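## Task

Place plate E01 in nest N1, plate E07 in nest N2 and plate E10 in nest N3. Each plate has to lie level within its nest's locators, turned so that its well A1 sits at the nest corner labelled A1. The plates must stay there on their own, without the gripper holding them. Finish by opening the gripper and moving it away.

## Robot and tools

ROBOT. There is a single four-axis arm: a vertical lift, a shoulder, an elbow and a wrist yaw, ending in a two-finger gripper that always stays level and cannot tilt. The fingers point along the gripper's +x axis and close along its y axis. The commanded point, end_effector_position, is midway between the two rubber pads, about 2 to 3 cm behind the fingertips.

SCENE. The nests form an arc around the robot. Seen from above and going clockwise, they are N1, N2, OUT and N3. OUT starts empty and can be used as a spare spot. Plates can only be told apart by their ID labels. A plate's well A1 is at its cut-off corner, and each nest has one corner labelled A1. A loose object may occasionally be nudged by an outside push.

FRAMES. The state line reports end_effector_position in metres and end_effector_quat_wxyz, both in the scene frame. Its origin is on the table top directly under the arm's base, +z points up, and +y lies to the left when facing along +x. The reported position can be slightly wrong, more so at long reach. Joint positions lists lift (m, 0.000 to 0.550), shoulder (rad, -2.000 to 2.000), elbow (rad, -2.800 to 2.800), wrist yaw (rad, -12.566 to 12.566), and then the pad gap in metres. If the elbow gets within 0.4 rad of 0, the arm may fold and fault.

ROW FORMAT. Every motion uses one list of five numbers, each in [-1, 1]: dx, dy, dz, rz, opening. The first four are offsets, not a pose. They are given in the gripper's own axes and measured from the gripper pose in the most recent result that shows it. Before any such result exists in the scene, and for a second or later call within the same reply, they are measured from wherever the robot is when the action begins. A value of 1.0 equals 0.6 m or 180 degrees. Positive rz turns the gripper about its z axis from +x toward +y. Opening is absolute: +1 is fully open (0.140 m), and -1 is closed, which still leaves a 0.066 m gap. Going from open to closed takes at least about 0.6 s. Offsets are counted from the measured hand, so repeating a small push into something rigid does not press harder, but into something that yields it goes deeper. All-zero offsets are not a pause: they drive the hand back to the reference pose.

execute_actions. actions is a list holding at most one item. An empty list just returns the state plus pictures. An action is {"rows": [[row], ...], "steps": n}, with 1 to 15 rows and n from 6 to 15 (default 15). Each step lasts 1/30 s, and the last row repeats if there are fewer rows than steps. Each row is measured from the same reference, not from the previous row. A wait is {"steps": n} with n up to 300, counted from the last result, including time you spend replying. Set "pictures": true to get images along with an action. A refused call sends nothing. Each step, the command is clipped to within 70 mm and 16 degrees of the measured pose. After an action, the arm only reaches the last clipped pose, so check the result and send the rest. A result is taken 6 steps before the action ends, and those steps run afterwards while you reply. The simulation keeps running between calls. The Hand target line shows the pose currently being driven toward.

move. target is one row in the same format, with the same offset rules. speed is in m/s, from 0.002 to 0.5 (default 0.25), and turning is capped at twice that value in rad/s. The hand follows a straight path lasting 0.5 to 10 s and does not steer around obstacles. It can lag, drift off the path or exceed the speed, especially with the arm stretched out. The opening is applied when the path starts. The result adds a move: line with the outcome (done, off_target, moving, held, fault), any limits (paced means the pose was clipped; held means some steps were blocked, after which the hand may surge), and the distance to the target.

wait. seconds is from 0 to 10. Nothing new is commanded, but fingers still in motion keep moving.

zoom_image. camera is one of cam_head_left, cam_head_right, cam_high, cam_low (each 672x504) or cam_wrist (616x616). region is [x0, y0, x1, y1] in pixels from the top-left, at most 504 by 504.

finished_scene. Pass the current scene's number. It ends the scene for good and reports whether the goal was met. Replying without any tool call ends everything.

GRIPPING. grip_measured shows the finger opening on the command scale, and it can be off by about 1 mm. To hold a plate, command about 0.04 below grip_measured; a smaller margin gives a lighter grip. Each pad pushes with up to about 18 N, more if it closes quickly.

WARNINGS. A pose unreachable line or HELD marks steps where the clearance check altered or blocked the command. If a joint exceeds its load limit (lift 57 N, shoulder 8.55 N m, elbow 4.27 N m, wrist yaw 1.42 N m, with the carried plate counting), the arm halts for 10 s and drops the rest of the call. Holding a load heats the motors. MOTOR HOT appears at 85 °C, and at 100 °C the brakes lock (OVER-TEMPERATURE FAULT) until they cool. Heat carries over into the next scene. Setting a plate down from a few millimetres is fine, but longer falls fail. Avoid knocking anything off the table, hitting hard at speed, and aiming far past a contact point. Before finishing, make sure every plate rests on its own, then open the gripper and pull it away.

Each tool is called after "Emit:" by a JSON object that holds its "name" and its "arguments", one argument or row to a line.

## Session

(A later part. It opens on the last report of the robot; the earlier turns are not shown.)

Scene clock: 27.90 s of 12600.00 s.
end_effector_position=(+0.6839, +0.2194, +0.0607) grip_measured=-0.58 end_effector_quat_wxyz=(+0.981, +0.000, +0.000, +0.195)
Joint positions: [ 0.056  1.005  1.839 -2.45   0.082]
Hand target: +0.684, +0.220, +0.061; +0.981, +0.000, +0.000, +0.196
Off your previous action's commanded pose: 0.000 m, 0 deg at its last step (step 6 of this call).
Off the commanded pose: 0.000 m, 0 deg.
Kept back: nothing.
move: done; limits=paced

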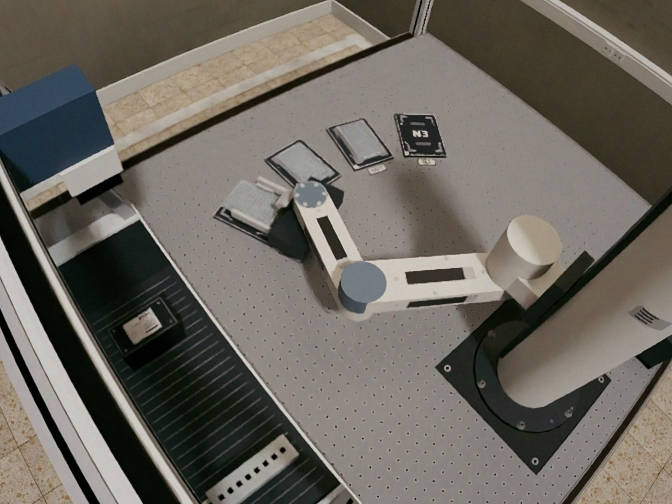

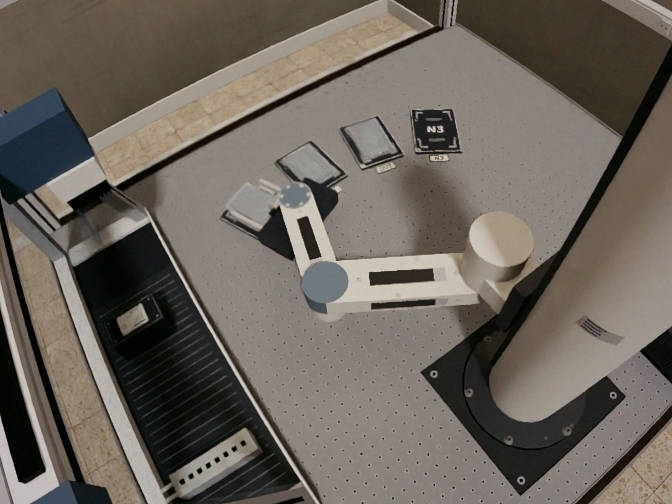

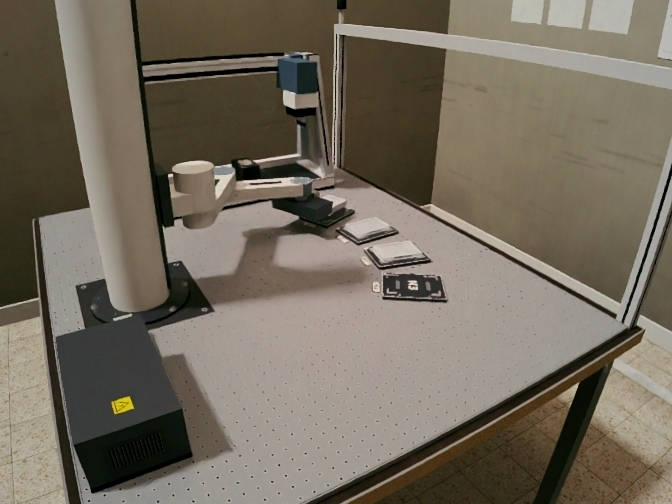

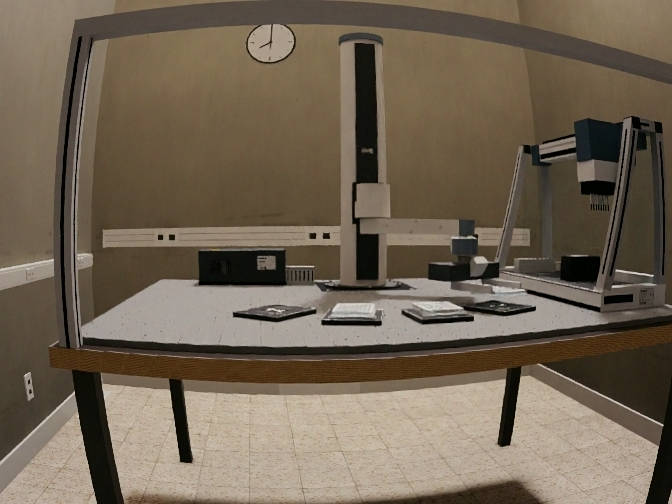

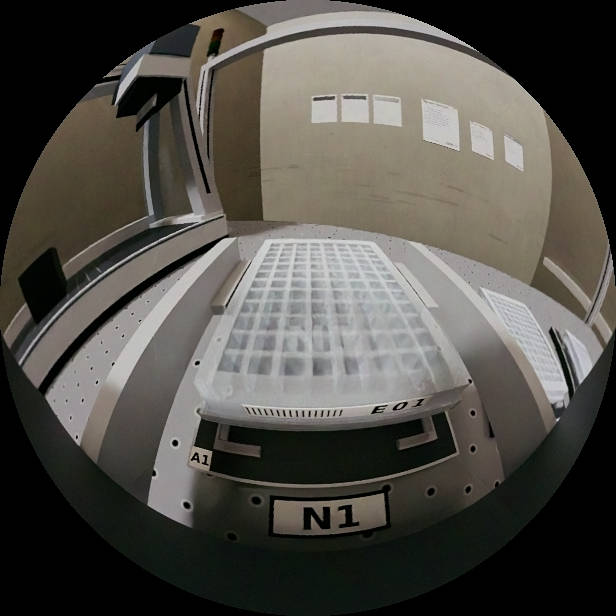

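Emit:
{"name": "execute_actions", "arguments": {
  "actions": [
    {"rows": [[-0.0002,0.0003,-0.004,0,-0.64],[-0.0002,0.0003,-0.01,0,-0.64],[-0.0002,0.0003,-0.016,0,-0.64],[-0.0002,0.0003,-0.022,0,-0.64],[-0.0002,0.0003,-0.026,0,-0.64],[-0.0002,0.0003,-0.0282,0,-0.64]], "steps": 15}
  ],
  "pictures": true
}}

Emit:
{"name": "zoom_image", "arguments": {
  "camera": "cam_wrist",
  "region": [160, 390, 280, 480]
}}

Emit:
{"name": "zoom_image", "arguments": {
  "camera": "cam_wrist",
  "region": [390, 380, 510, 470]
}}

Scene clock: 28.50 s of 12600.00 s.
end_effector_position=(+0.6838, +0.2195, +0.0437) grip_measured=-0.58 end_effector_quat_wxyz=(+0.981, +0.000, +0.000, +0.195)
Joint positions: [ 0.039  1.005  1.838 -2.45   0.082]
Steps of this call (steps 1 to 9: nothing new was sent; steps 10 to 18: the first 9 steps of this action). Readings (end_effector_position):
10: (+0.6839, +0.2194, +0.0607)
11: (+0.6839, +0.2195, +0.0594)
13: (+0.6838, +0.2195, +0.0534)
17: (+0.6838, +0.2195, +0.0435)
18: the state above

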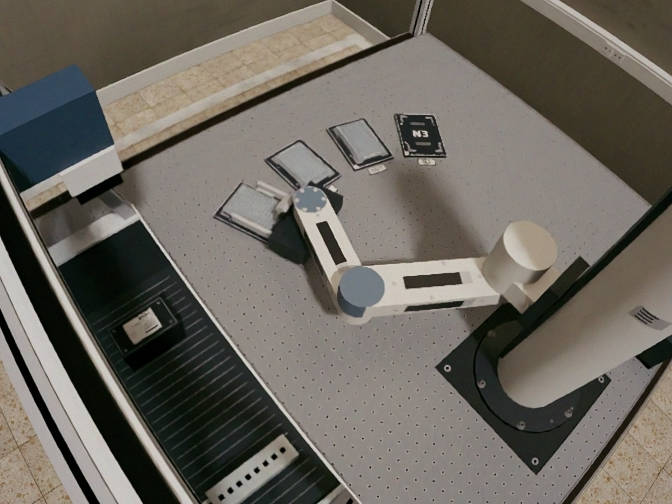

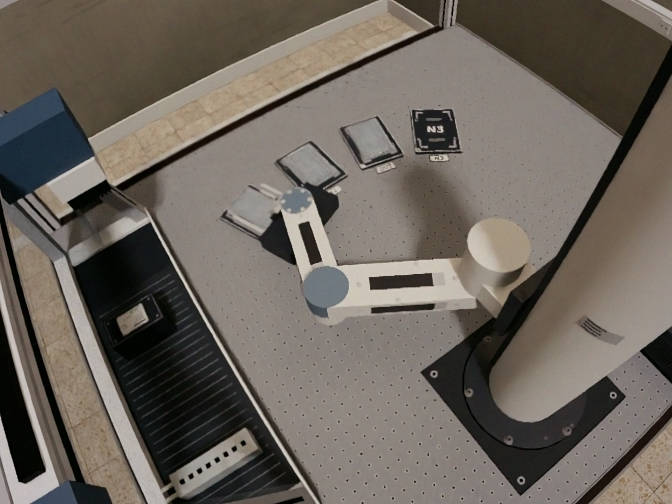

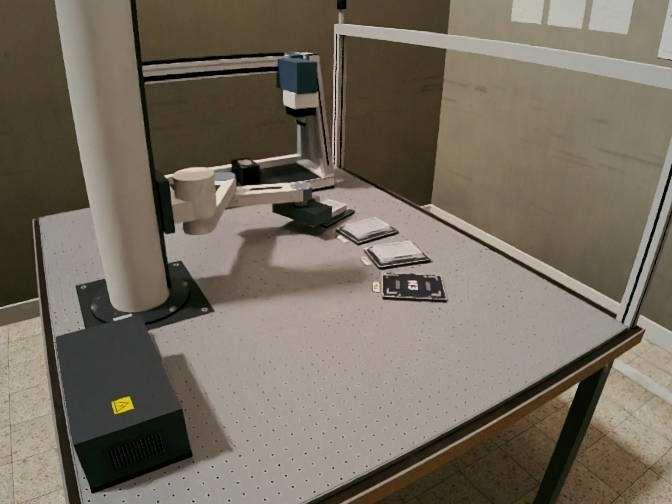

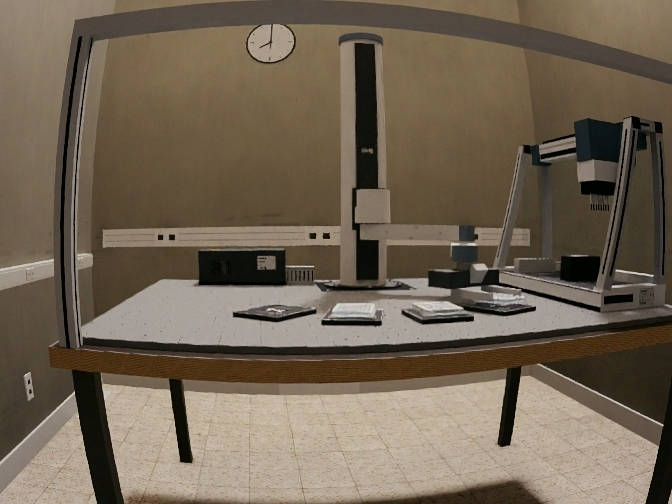

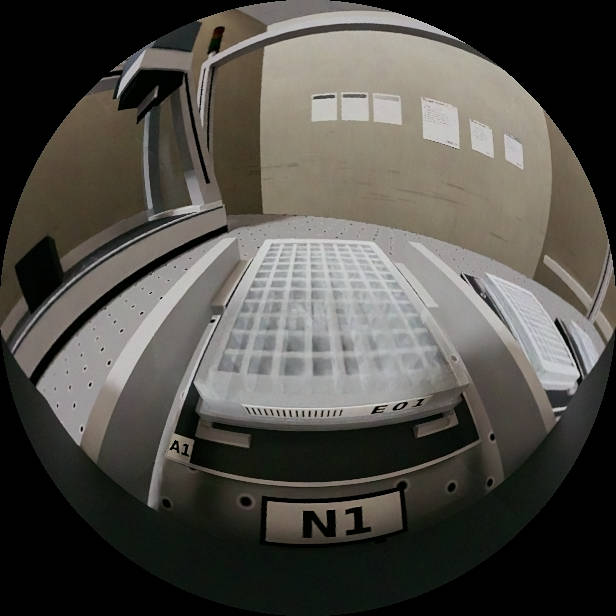

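Region (160, 390, 280, 480) of cam_wrist's 616x616 image, scaled by 4.200, with more detail than that image has; it fills the top 378 rows of this view, and the rest is white.

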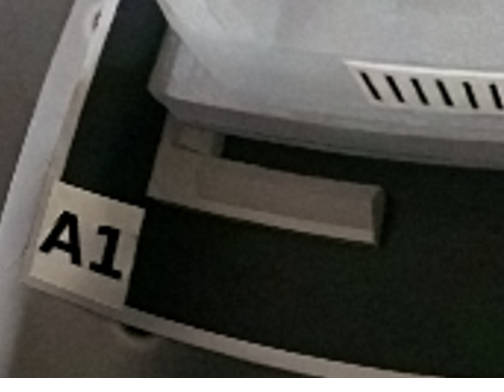

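Region (390, 380, 510, 470) of cam_wrist's 616x616 image, scaled by 4.200, with more detail than that image has; it fills the top 378 rows of this view, and the rest is white.

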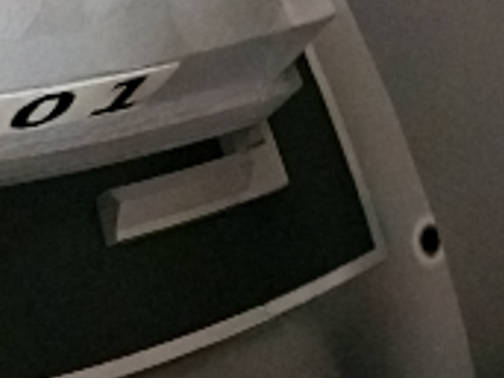

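Emit:
{"name": "move", "arguments": {
  "target": [0, 0, -0.0129, 0, -0.64],
  "speed": 0.025
}}

Emit:
{"name": "execute_actions", "arguments": {
  "actions": [
    {"rows": [[0,0,0,0,-0.5],[0,0,0,0,-0.4],[0,0,0,0,-0.2],[0,0,0,0,0],[0,0,0.005,0,0.3],[0,0,0.012,0,0.3],[0,0,0.02,0,0.3],[0,0,0.0265,0,0.3]], "steps": 12}
  ]
}}

Emit:
{"name": "move", "arguments": {
  "target": [-0.044, -0.2984, 0, -0.1085, 0.3],
  "speed": 0.5
}}

Scene clock: 29.73 s of 12600.00 s.
end_effector_position=(+0.6838, +0.2195, +0.0359) grip_measured=-0.58 end_effector_quat_wxyz=(+0.981, +0.000, +0.000, +0.195)
Joint positions: [ 0.031  1.005  1.838 -2.45   0.082]
Hand target: +0.684, +0.219, +0.036; +0.981, +0.000, +0.000, +0.195
Off your previous action's commanded pose: 0.000 m, 0 deg at its last step (step 6 of this call).
Off the commanded pose: 0.000 m, 0 deg.
Kept back: nothing.
move: done

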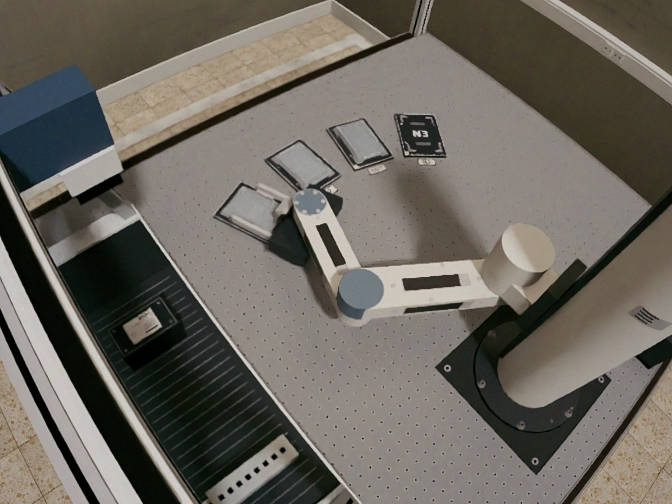

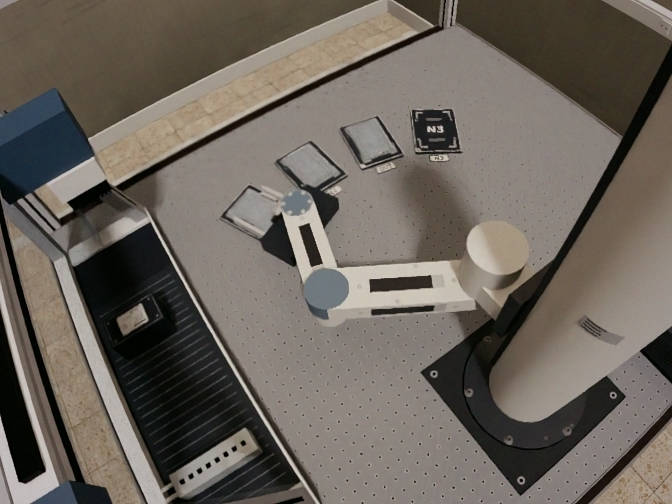

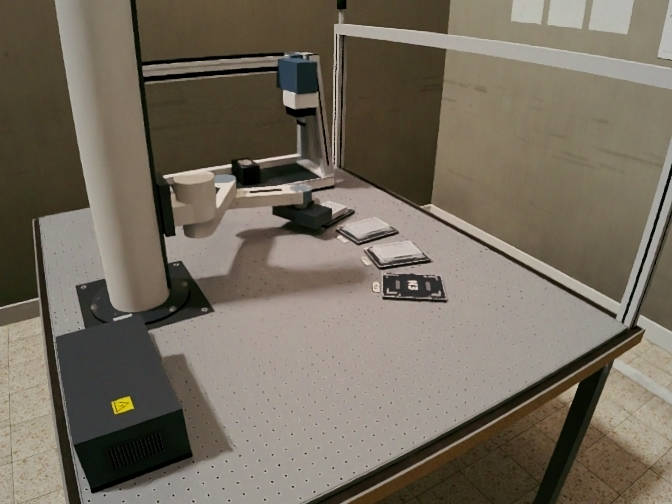

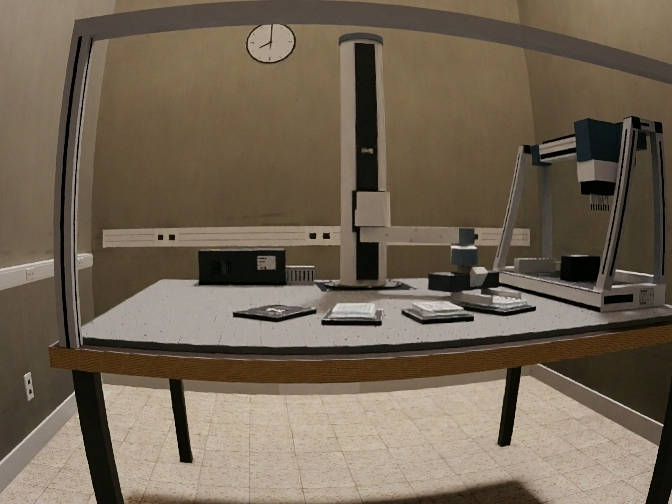

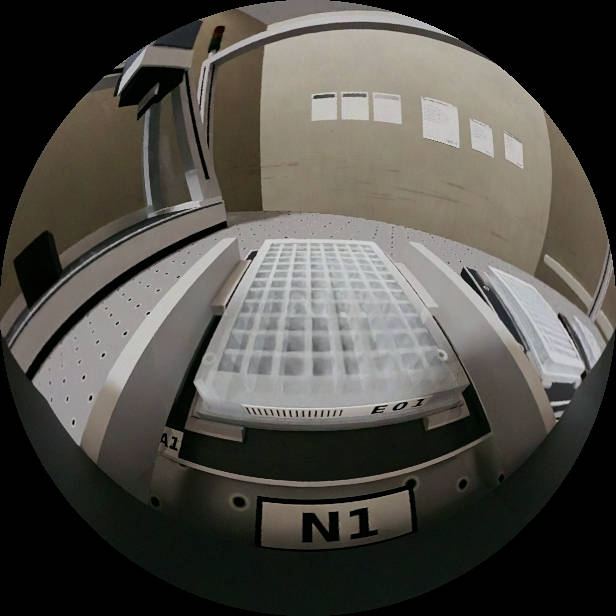

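Scene clock: 29.93 s of 12600.00 s.
end_effector_position=(+0.6838, +0.2195, +0.0372) grip_measured=-0.04 end_effector_quat_wxyz=(+0.981, +0.000, +0.000, +0.195)
Joint positions: [ 0.032  1.005  1.838 -2.45   0.101]
Steps of this call (steps 1 to 6: the first 6 steps of this action). Readings (end_effector_position):
1: (+0.6838, +0.2195, +0.0359)
2: (+0.6838, +0.2195, +0.0359)
4: (+0.6838, +0.2195, +0.0359)
6: the state above

Scene clock: 31.13 s of 12600.00 s.
end_effector_position=(+0.7280, +0.0437, +0.0518) grip_measured=+0.30 end_effector_quat_wxyz=(+1.000, +0.000, +0.000, +0.026)
Joint positions: [ 0.047  0.679  1.843 -2.47   0.114]
Hand target: +0.728, +0.044, +0.052; +1.000, +0.000, +0.000, +0.026
Off your previous action's commanded pose: 0.000 m, 0 deg at its last step (step 6 of this call).
Off the commanded pose: 0.000 m, 0 deg.
Kept back: nothing.
move: done

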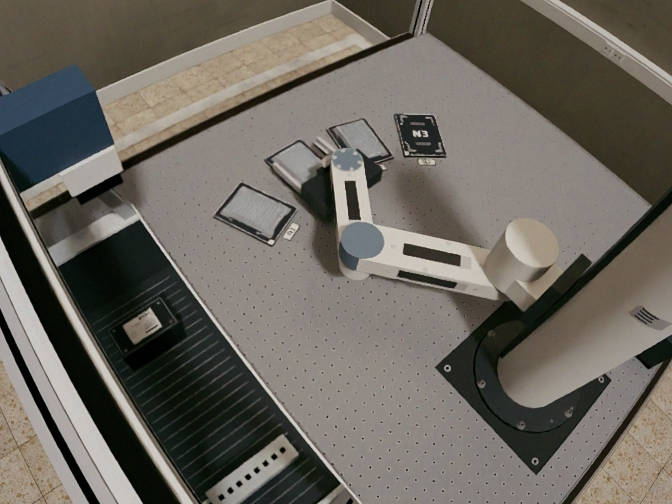

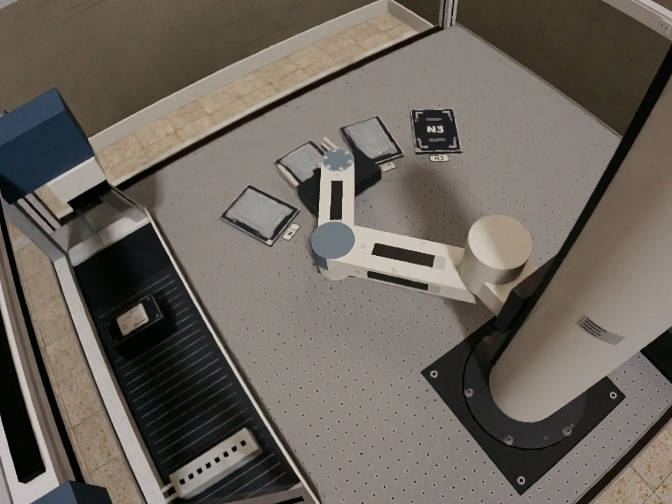

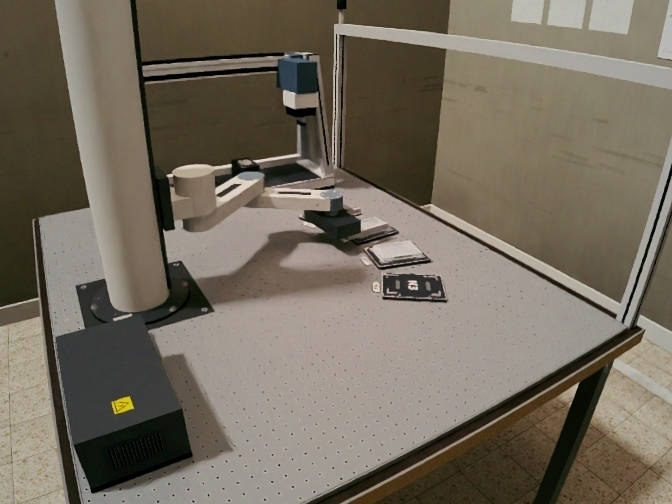

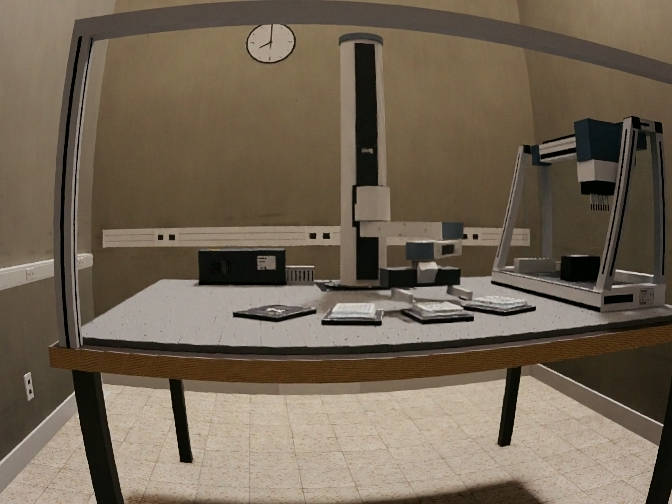

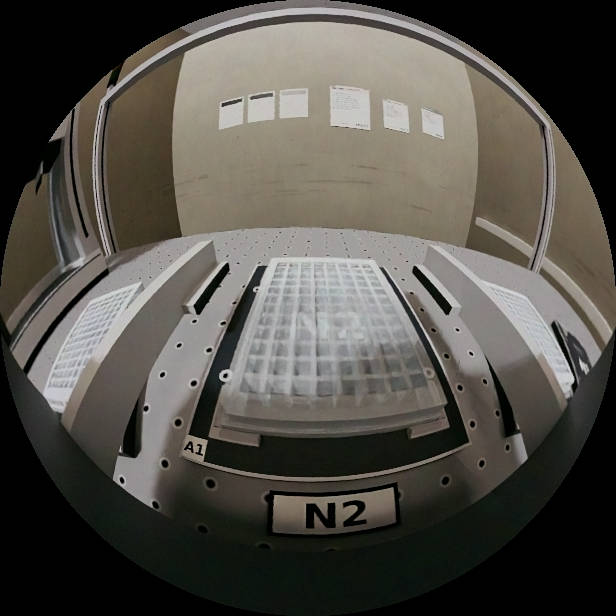

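Emit:
{"name": "execute_actions", "arguments": {
  "actions": [
    {"rows": [[0,-0.001,-0.004,0,0.3],[0,-0.002,-0.009,0,0.3],[0,-0.003,-0.015,0,0.3],[0,-0.003,-0.021,0,0.3],[0,-0.003,-0.025,0,0.3],[0,-0.003,-0.0272,0,0.3]], "steps": 15}
  ],
  "pictures": true
}}

Emit:
{"name": "zoom_image", "arguments": {
  "camera": "cam_wrist",
  "region": [160, 370, 280, 460]
}}

Emit:
{"name": "zoom_image", "arguments": {
  "camera": "cam_wrist",
  "region": [390, 360, 510, 450]
}}

Emit:
{"name": "zoom_image", "arguments": {
  "camera": "cam_wrist",
  "region": [250, 230, 390, 270]
}}

Scene clock: 31.90 s of 12600.00 s.
end_effector_position=(+0.7281, +0.0420, +0.0353) grip_measured=+0.30 end_effector_quat_wxyz=(+1.000, +0.000, +0.000, +0.026)
Joint positions: [ 0.03   0.675  1.842 -2.466  0.114]
Steps of this call (steps 1 to 14: nothing new was sent; steps 15 to 23: the first 9 steps of this action). Readings (end_effector_position):
15: (+0.7280, +0.0438, +0.0518)
16: (+0.7280, +0.0435, +0.0505)
18: (+0.7281, +0.0424, +0.0448)
22: (+0.7281, +0.0420, +0.0352)
23: the state above

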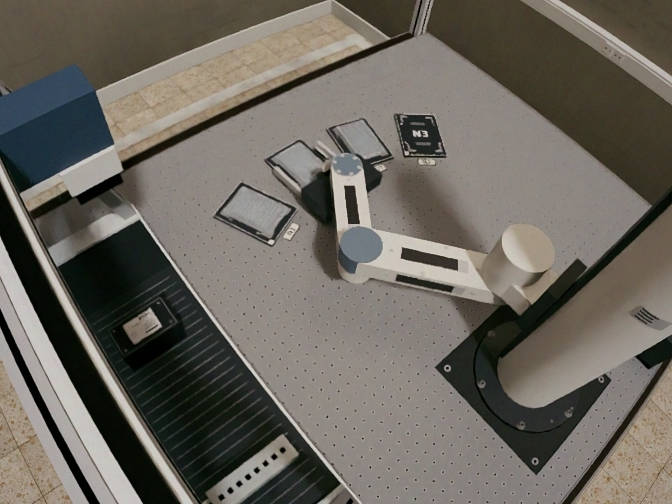

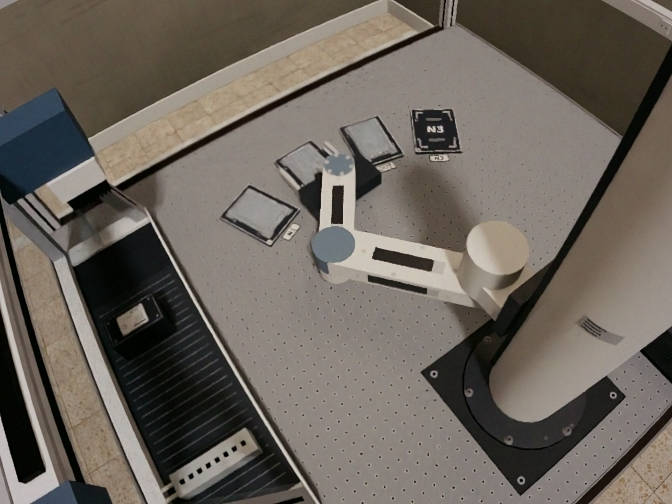

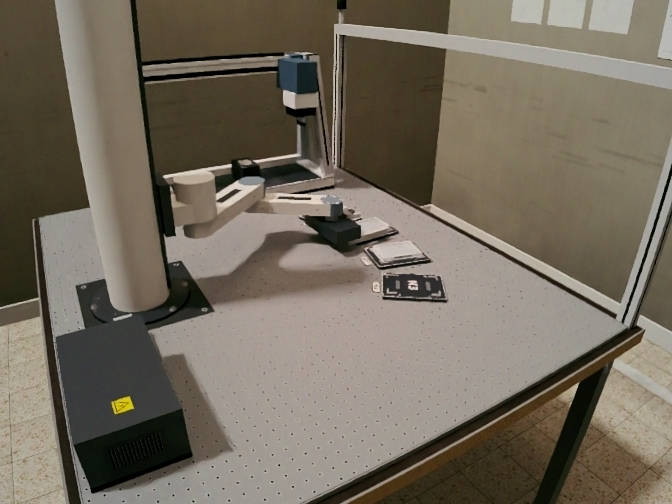

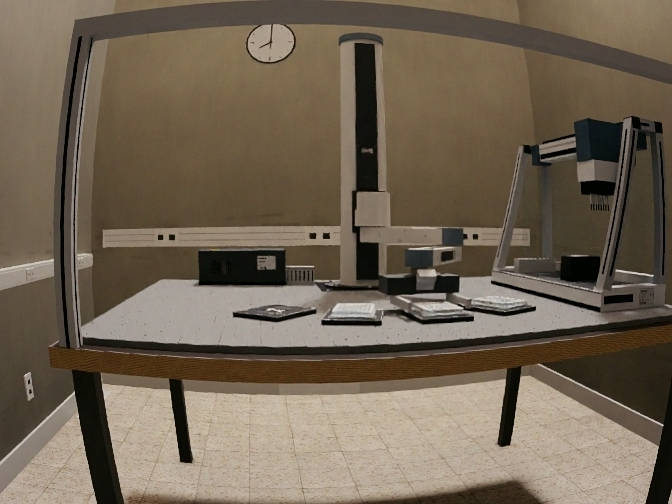

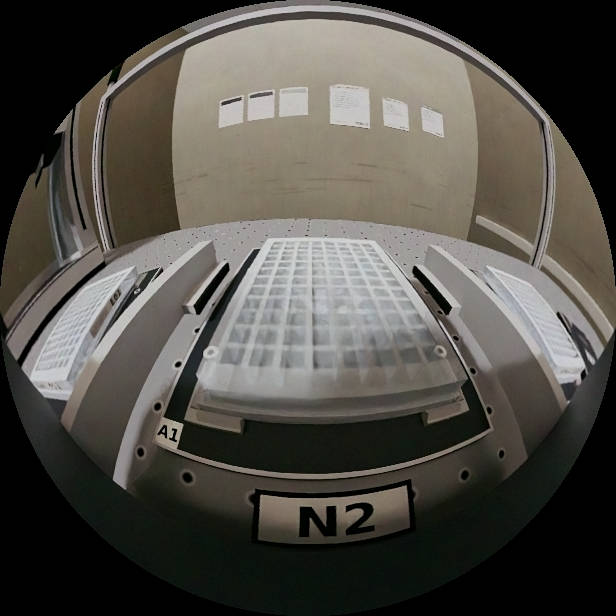

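Region (160, 370, 280, 460) of cam_wrist's 616x616 image, scaled by 4.200, with more detail than that image has; it fills the top 378 rows of this view, and the rest is white.

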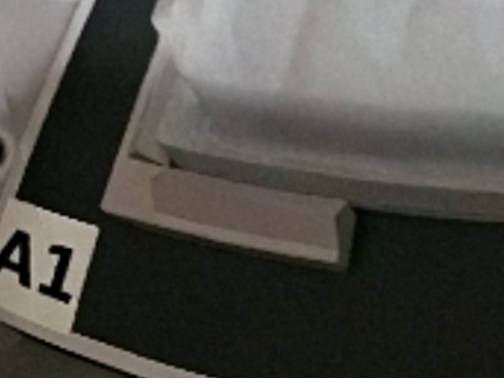

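Region (390, 360, 510, 450) of cam_wrist's 616x616 image, scaled by 4.200, with more detail than that image has; it fills the top 378 rows of this view, and the rest is white.

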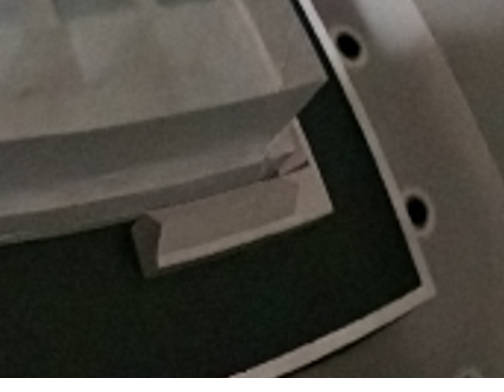

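Region (250, 230, 390, 270) of cam_wrist's 616x616 image, scaled by 3.600, with more detail than that image has; it fills the top 144 rows of this view, and the rest is white.

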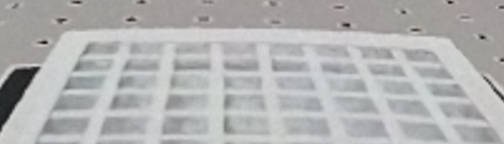

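Emit:
{"name": "execute_actions", "arguments": {
  "actions": [
    {"rows": [[0.002,-0.0007,0.0003,-0.002,0.1],[0.0039,-0.0013,0.0003,-0.0037,-0.1],[0.0039,-0.0013,0.0003,-0.0037,-0.3],[0.0039,-0.0013,0.0003,-0.0037,-0.4]], "steps": 12}
  ],
  "pictures": true
}}

Emit:
{"name": "zoom_image", "arguments": {
  "camera": "cam_wrist",
  "region": [160, 370, 280, 460]
}}

Emit:
{"name": "zoom_image", "arguments": {
  "camera": "cam_wrist",
  "region": [390, 360, 510, 450]
}}

Emit:
{"name": "zoom_image", "arguments": {
  "camera": "cam_wrist",
  "region": [250, 230, 390, 270]
}}

Scene clock: 32.67 s of 12600.00 s.
end_effector_position=(+0.7305, +0.0414, +0.0355) grip_measured=-0.28 end_effector_quat_wxyz=(+1.000, +0.000, +0.000, +0.020)
Joint positions: [ 0.03   0.67   1.857 -2.487  0.093]
Off your previous action's commanded pose: 0.000 m, 0 deg at its last step (step 6 of this call).
Steps of this call (steps 1 to 6: the last 6 steps of your previous action; steps 7 to 17: nothing new was sent; steps 18 to 23: the first 6 steps of this action). Readings (end_effector_position):
18: (+0.7282, +0.0419, +0.0354)
19: (+0.7292, +0.0416, +0.0355)
21: (+0.7305, +0.0415, +0.0355)
23: the state above

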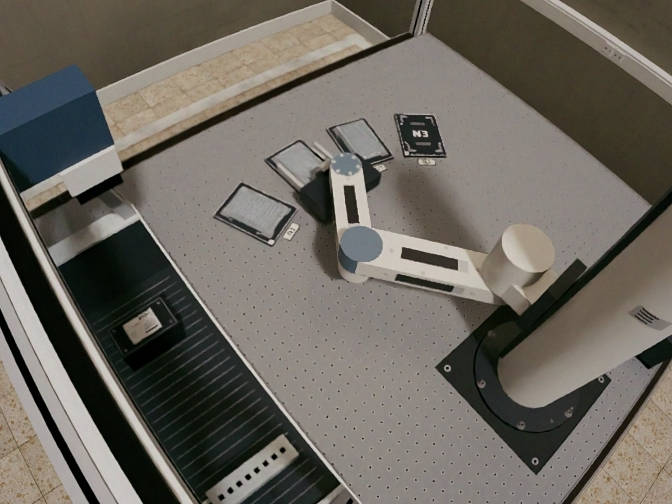

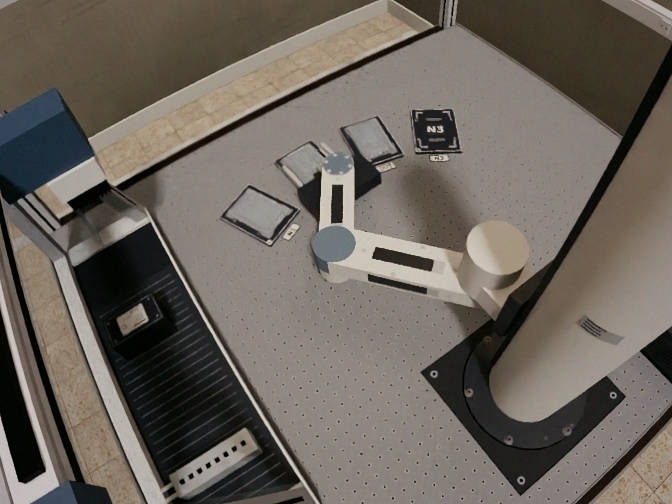

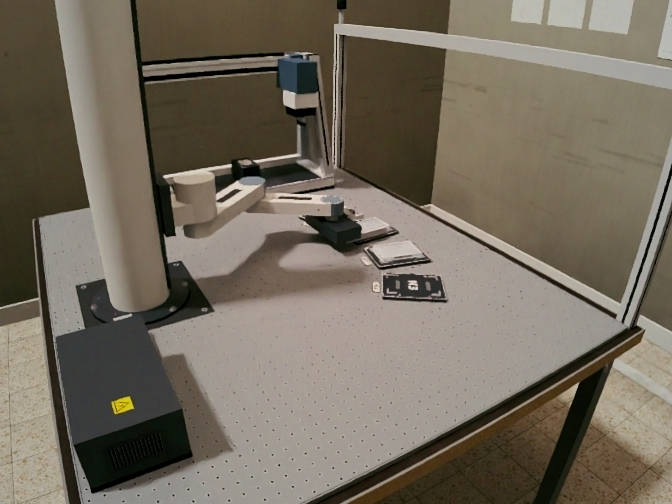

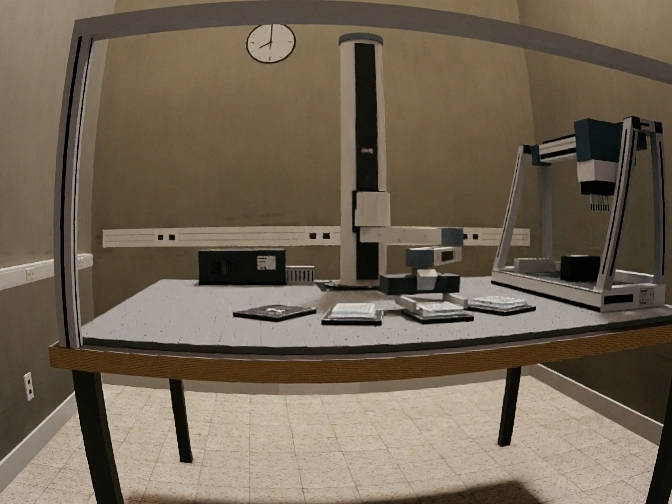

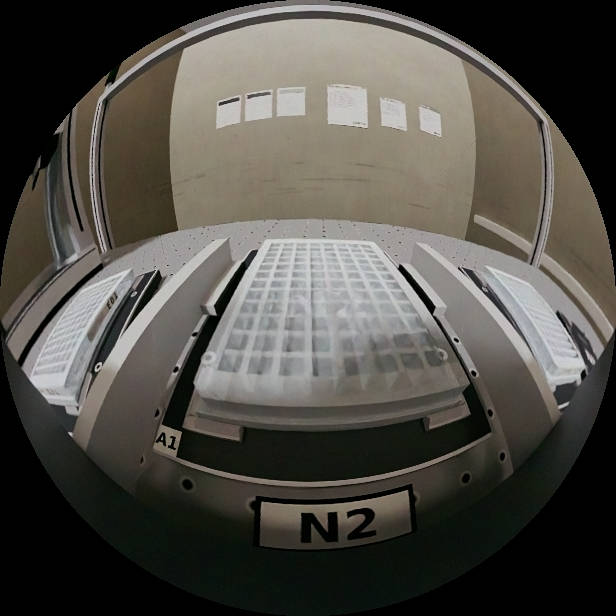

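Region (160, 370, 280, 460) of cam_wrist's 616x616 image, scaled by 4.200, with more detail than that image has; it fills the top 378 rows of this view, and the rest is white.

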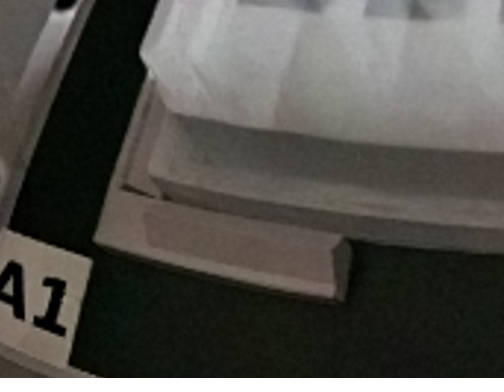

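Region (390, 360, 510, 450) of cam_wrist's 616x616 image, scaled by 4.200, with more detail than that image has; it fills the top 378 rows of this view, and the rest is white.

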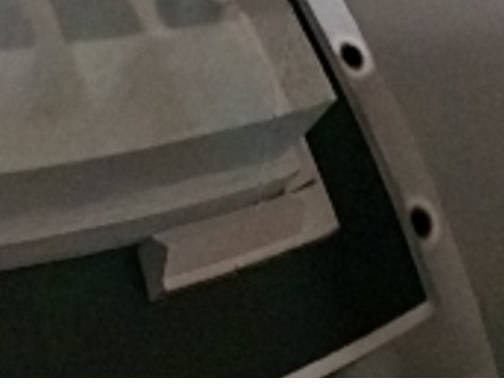

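Region (250, 230, 390, 270) of cam_wrist's 616x616 image, scaled by 3.600, with more detail than that image has; it fills the top 144 rows of this view, and the rest is white.

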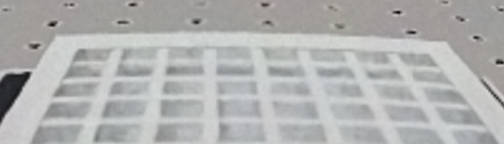

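Emit:
{"name": "execute_actions", "arguments": {
  "actions": [
    {"rows": [[0,0.0003,0,0,-0.45],[0,0.0003,0,0,-0.49],[0,0.0003,0,0,-0.52],[0,0.0003,0,0,-0.54],[0,0.0003,0,0,-0.56],[0,0.0003,0,0,-0.58],[0,0.0003,0,0,-0.6],[0,0.0003,0,0,-0.62],[0,0.0003,0,0,-0.64]], "steps": 11}
  ]
}}

Emit:
{"name": "execute_actions", "arguments": {
  "actions": [
    {"rows": [[0,0,0,0,-0.64],[0,0,0.003,0,-0.64],[0,0,0.007,0,-0.64],[0,0,0.011,0,-0.64],[0,0,0.0136,0,-0.64],[0,0,0.02,0,-0.64],[0,0,0.028,0,-0.64],[0,0,0.036,0,-0.64],[0,0,0.042,0,-0.64]], "steps": 12}
  ]
}}

Emit:
{"name": "move", "arguments": {
  "target": [-0.1756, -0.5709, 0, -0.2082, -0.64],
  "speed": 0.5
}}

Scene clock: 33.37 s of 12600.00 s.
end_effector_position=(+0.7305, +0.0416, +0.0355) grip_measured=-0.55 end_effector_quat_wxyz=(+1.000, +0.000, +0.000, +0.020)
Joint positions: [ 0.03   0.671  1.857 -2.488  0.083]
Off your previous action's commanded pose: 0.000 m, 0 deg at its last step (step 6 of this call).
Steps of this call (steps 1 to 6: the last 6 steps of your previous action; steps 7 to 16: nothing new was sent; steps 17 to 21: the first 5 steps of this action). Readings (end_effector_position):
17: (+0.7305, +0.0414, +0.0355)
18: (+0.7305, +0.0416, +0.0355)
20: (+0.7305, +0.0416, +0.0355)
21: the state above

Scene clock: 33.77 s of 12600.00 s.
end_effector_position=(+0.7305, +0.0416, +0.0431) grip_measured=-0.58 end_effector_quat_wxyz=(+1.000, +0.000, +0.000, +0.020)
Joint positions: [ 0.038  0.671  1.857 -2.488  0.082]
Off your previous action's commanded pose: 0.000 m, 0 deg at its last step (step 6 of this call).
Steps of this call (steps 1 to 6: the last 6 steps of your previous action; steps 7 to 12: the first 6 steps of this action, its rows measured from where the robot was after step 6). Readings (end_effector_position):
6: (+0.7305, +0.0416, +0.0355)
7: (+0.7305, +0.0416, +0.0355)
8: (+0.7305, +0.0416, +0.0355)
10: (+0.7305, +0.0416, +0.0388)
12: the state above

Scene clock: 35.43 s of 12600.00 s.
end_effector_position=(+0.6391, -0.3052, +0.0607) grip_measured=-0.58 end_effector_quat_wxyz=(+0.953, +0.000, +0.000, -0.302)
Joint positions: [ 0.056  0.018  1.847 -2.479  0.082]
Hand target: +0.639, -0.305, +0.061; +0.953, +0.000, +0.000, -0.302
Off your previous action's commanded pose: 0.000 m, 0 deg at its last step (step 6 of this call).
Off the commanded pose: 0.000 m, 0 deg.
Kept back: nothing.
move: done

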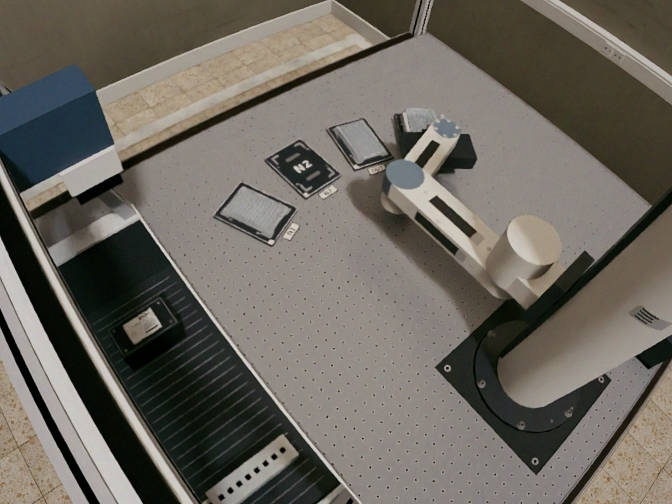

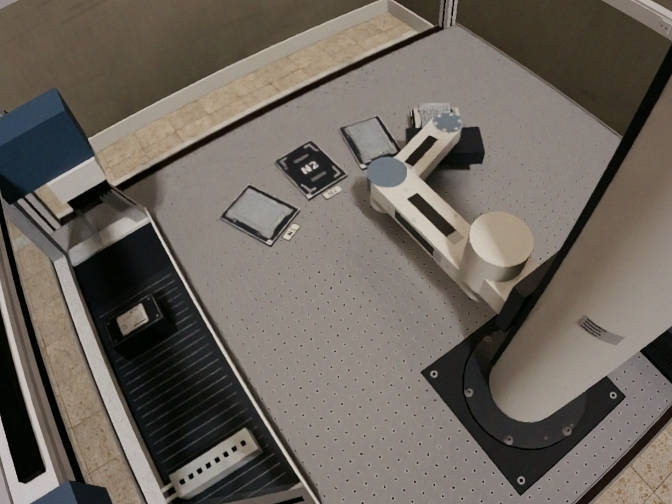

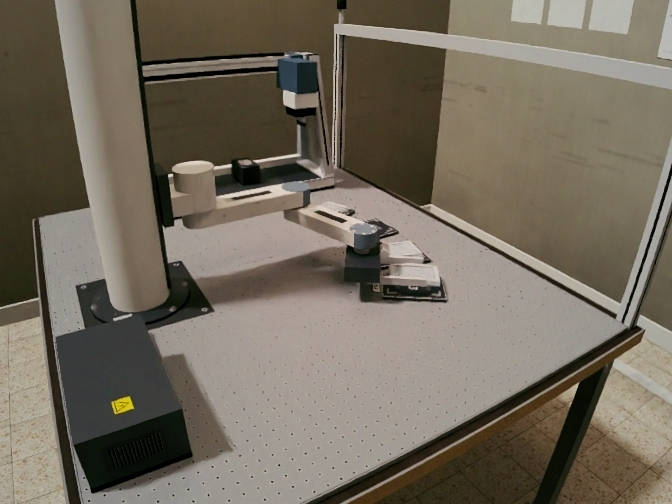

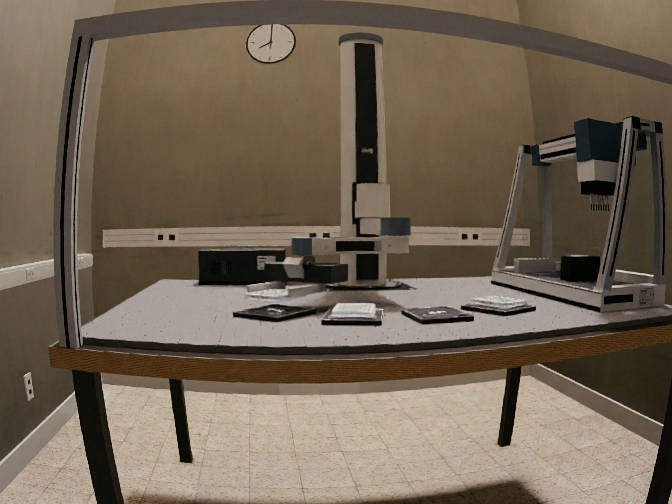

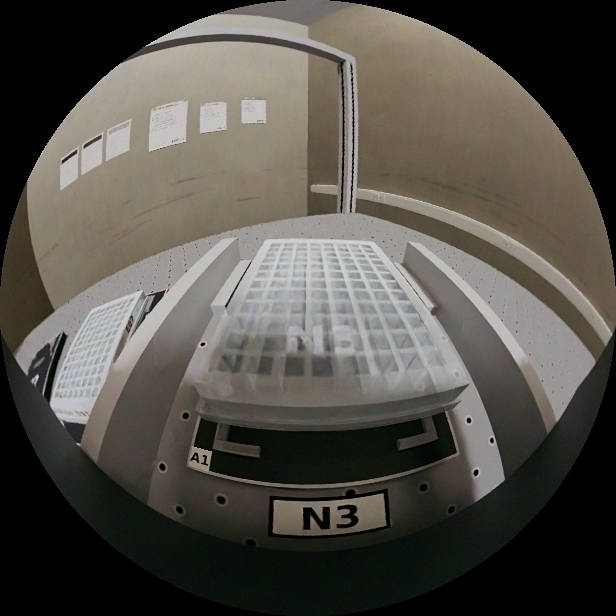

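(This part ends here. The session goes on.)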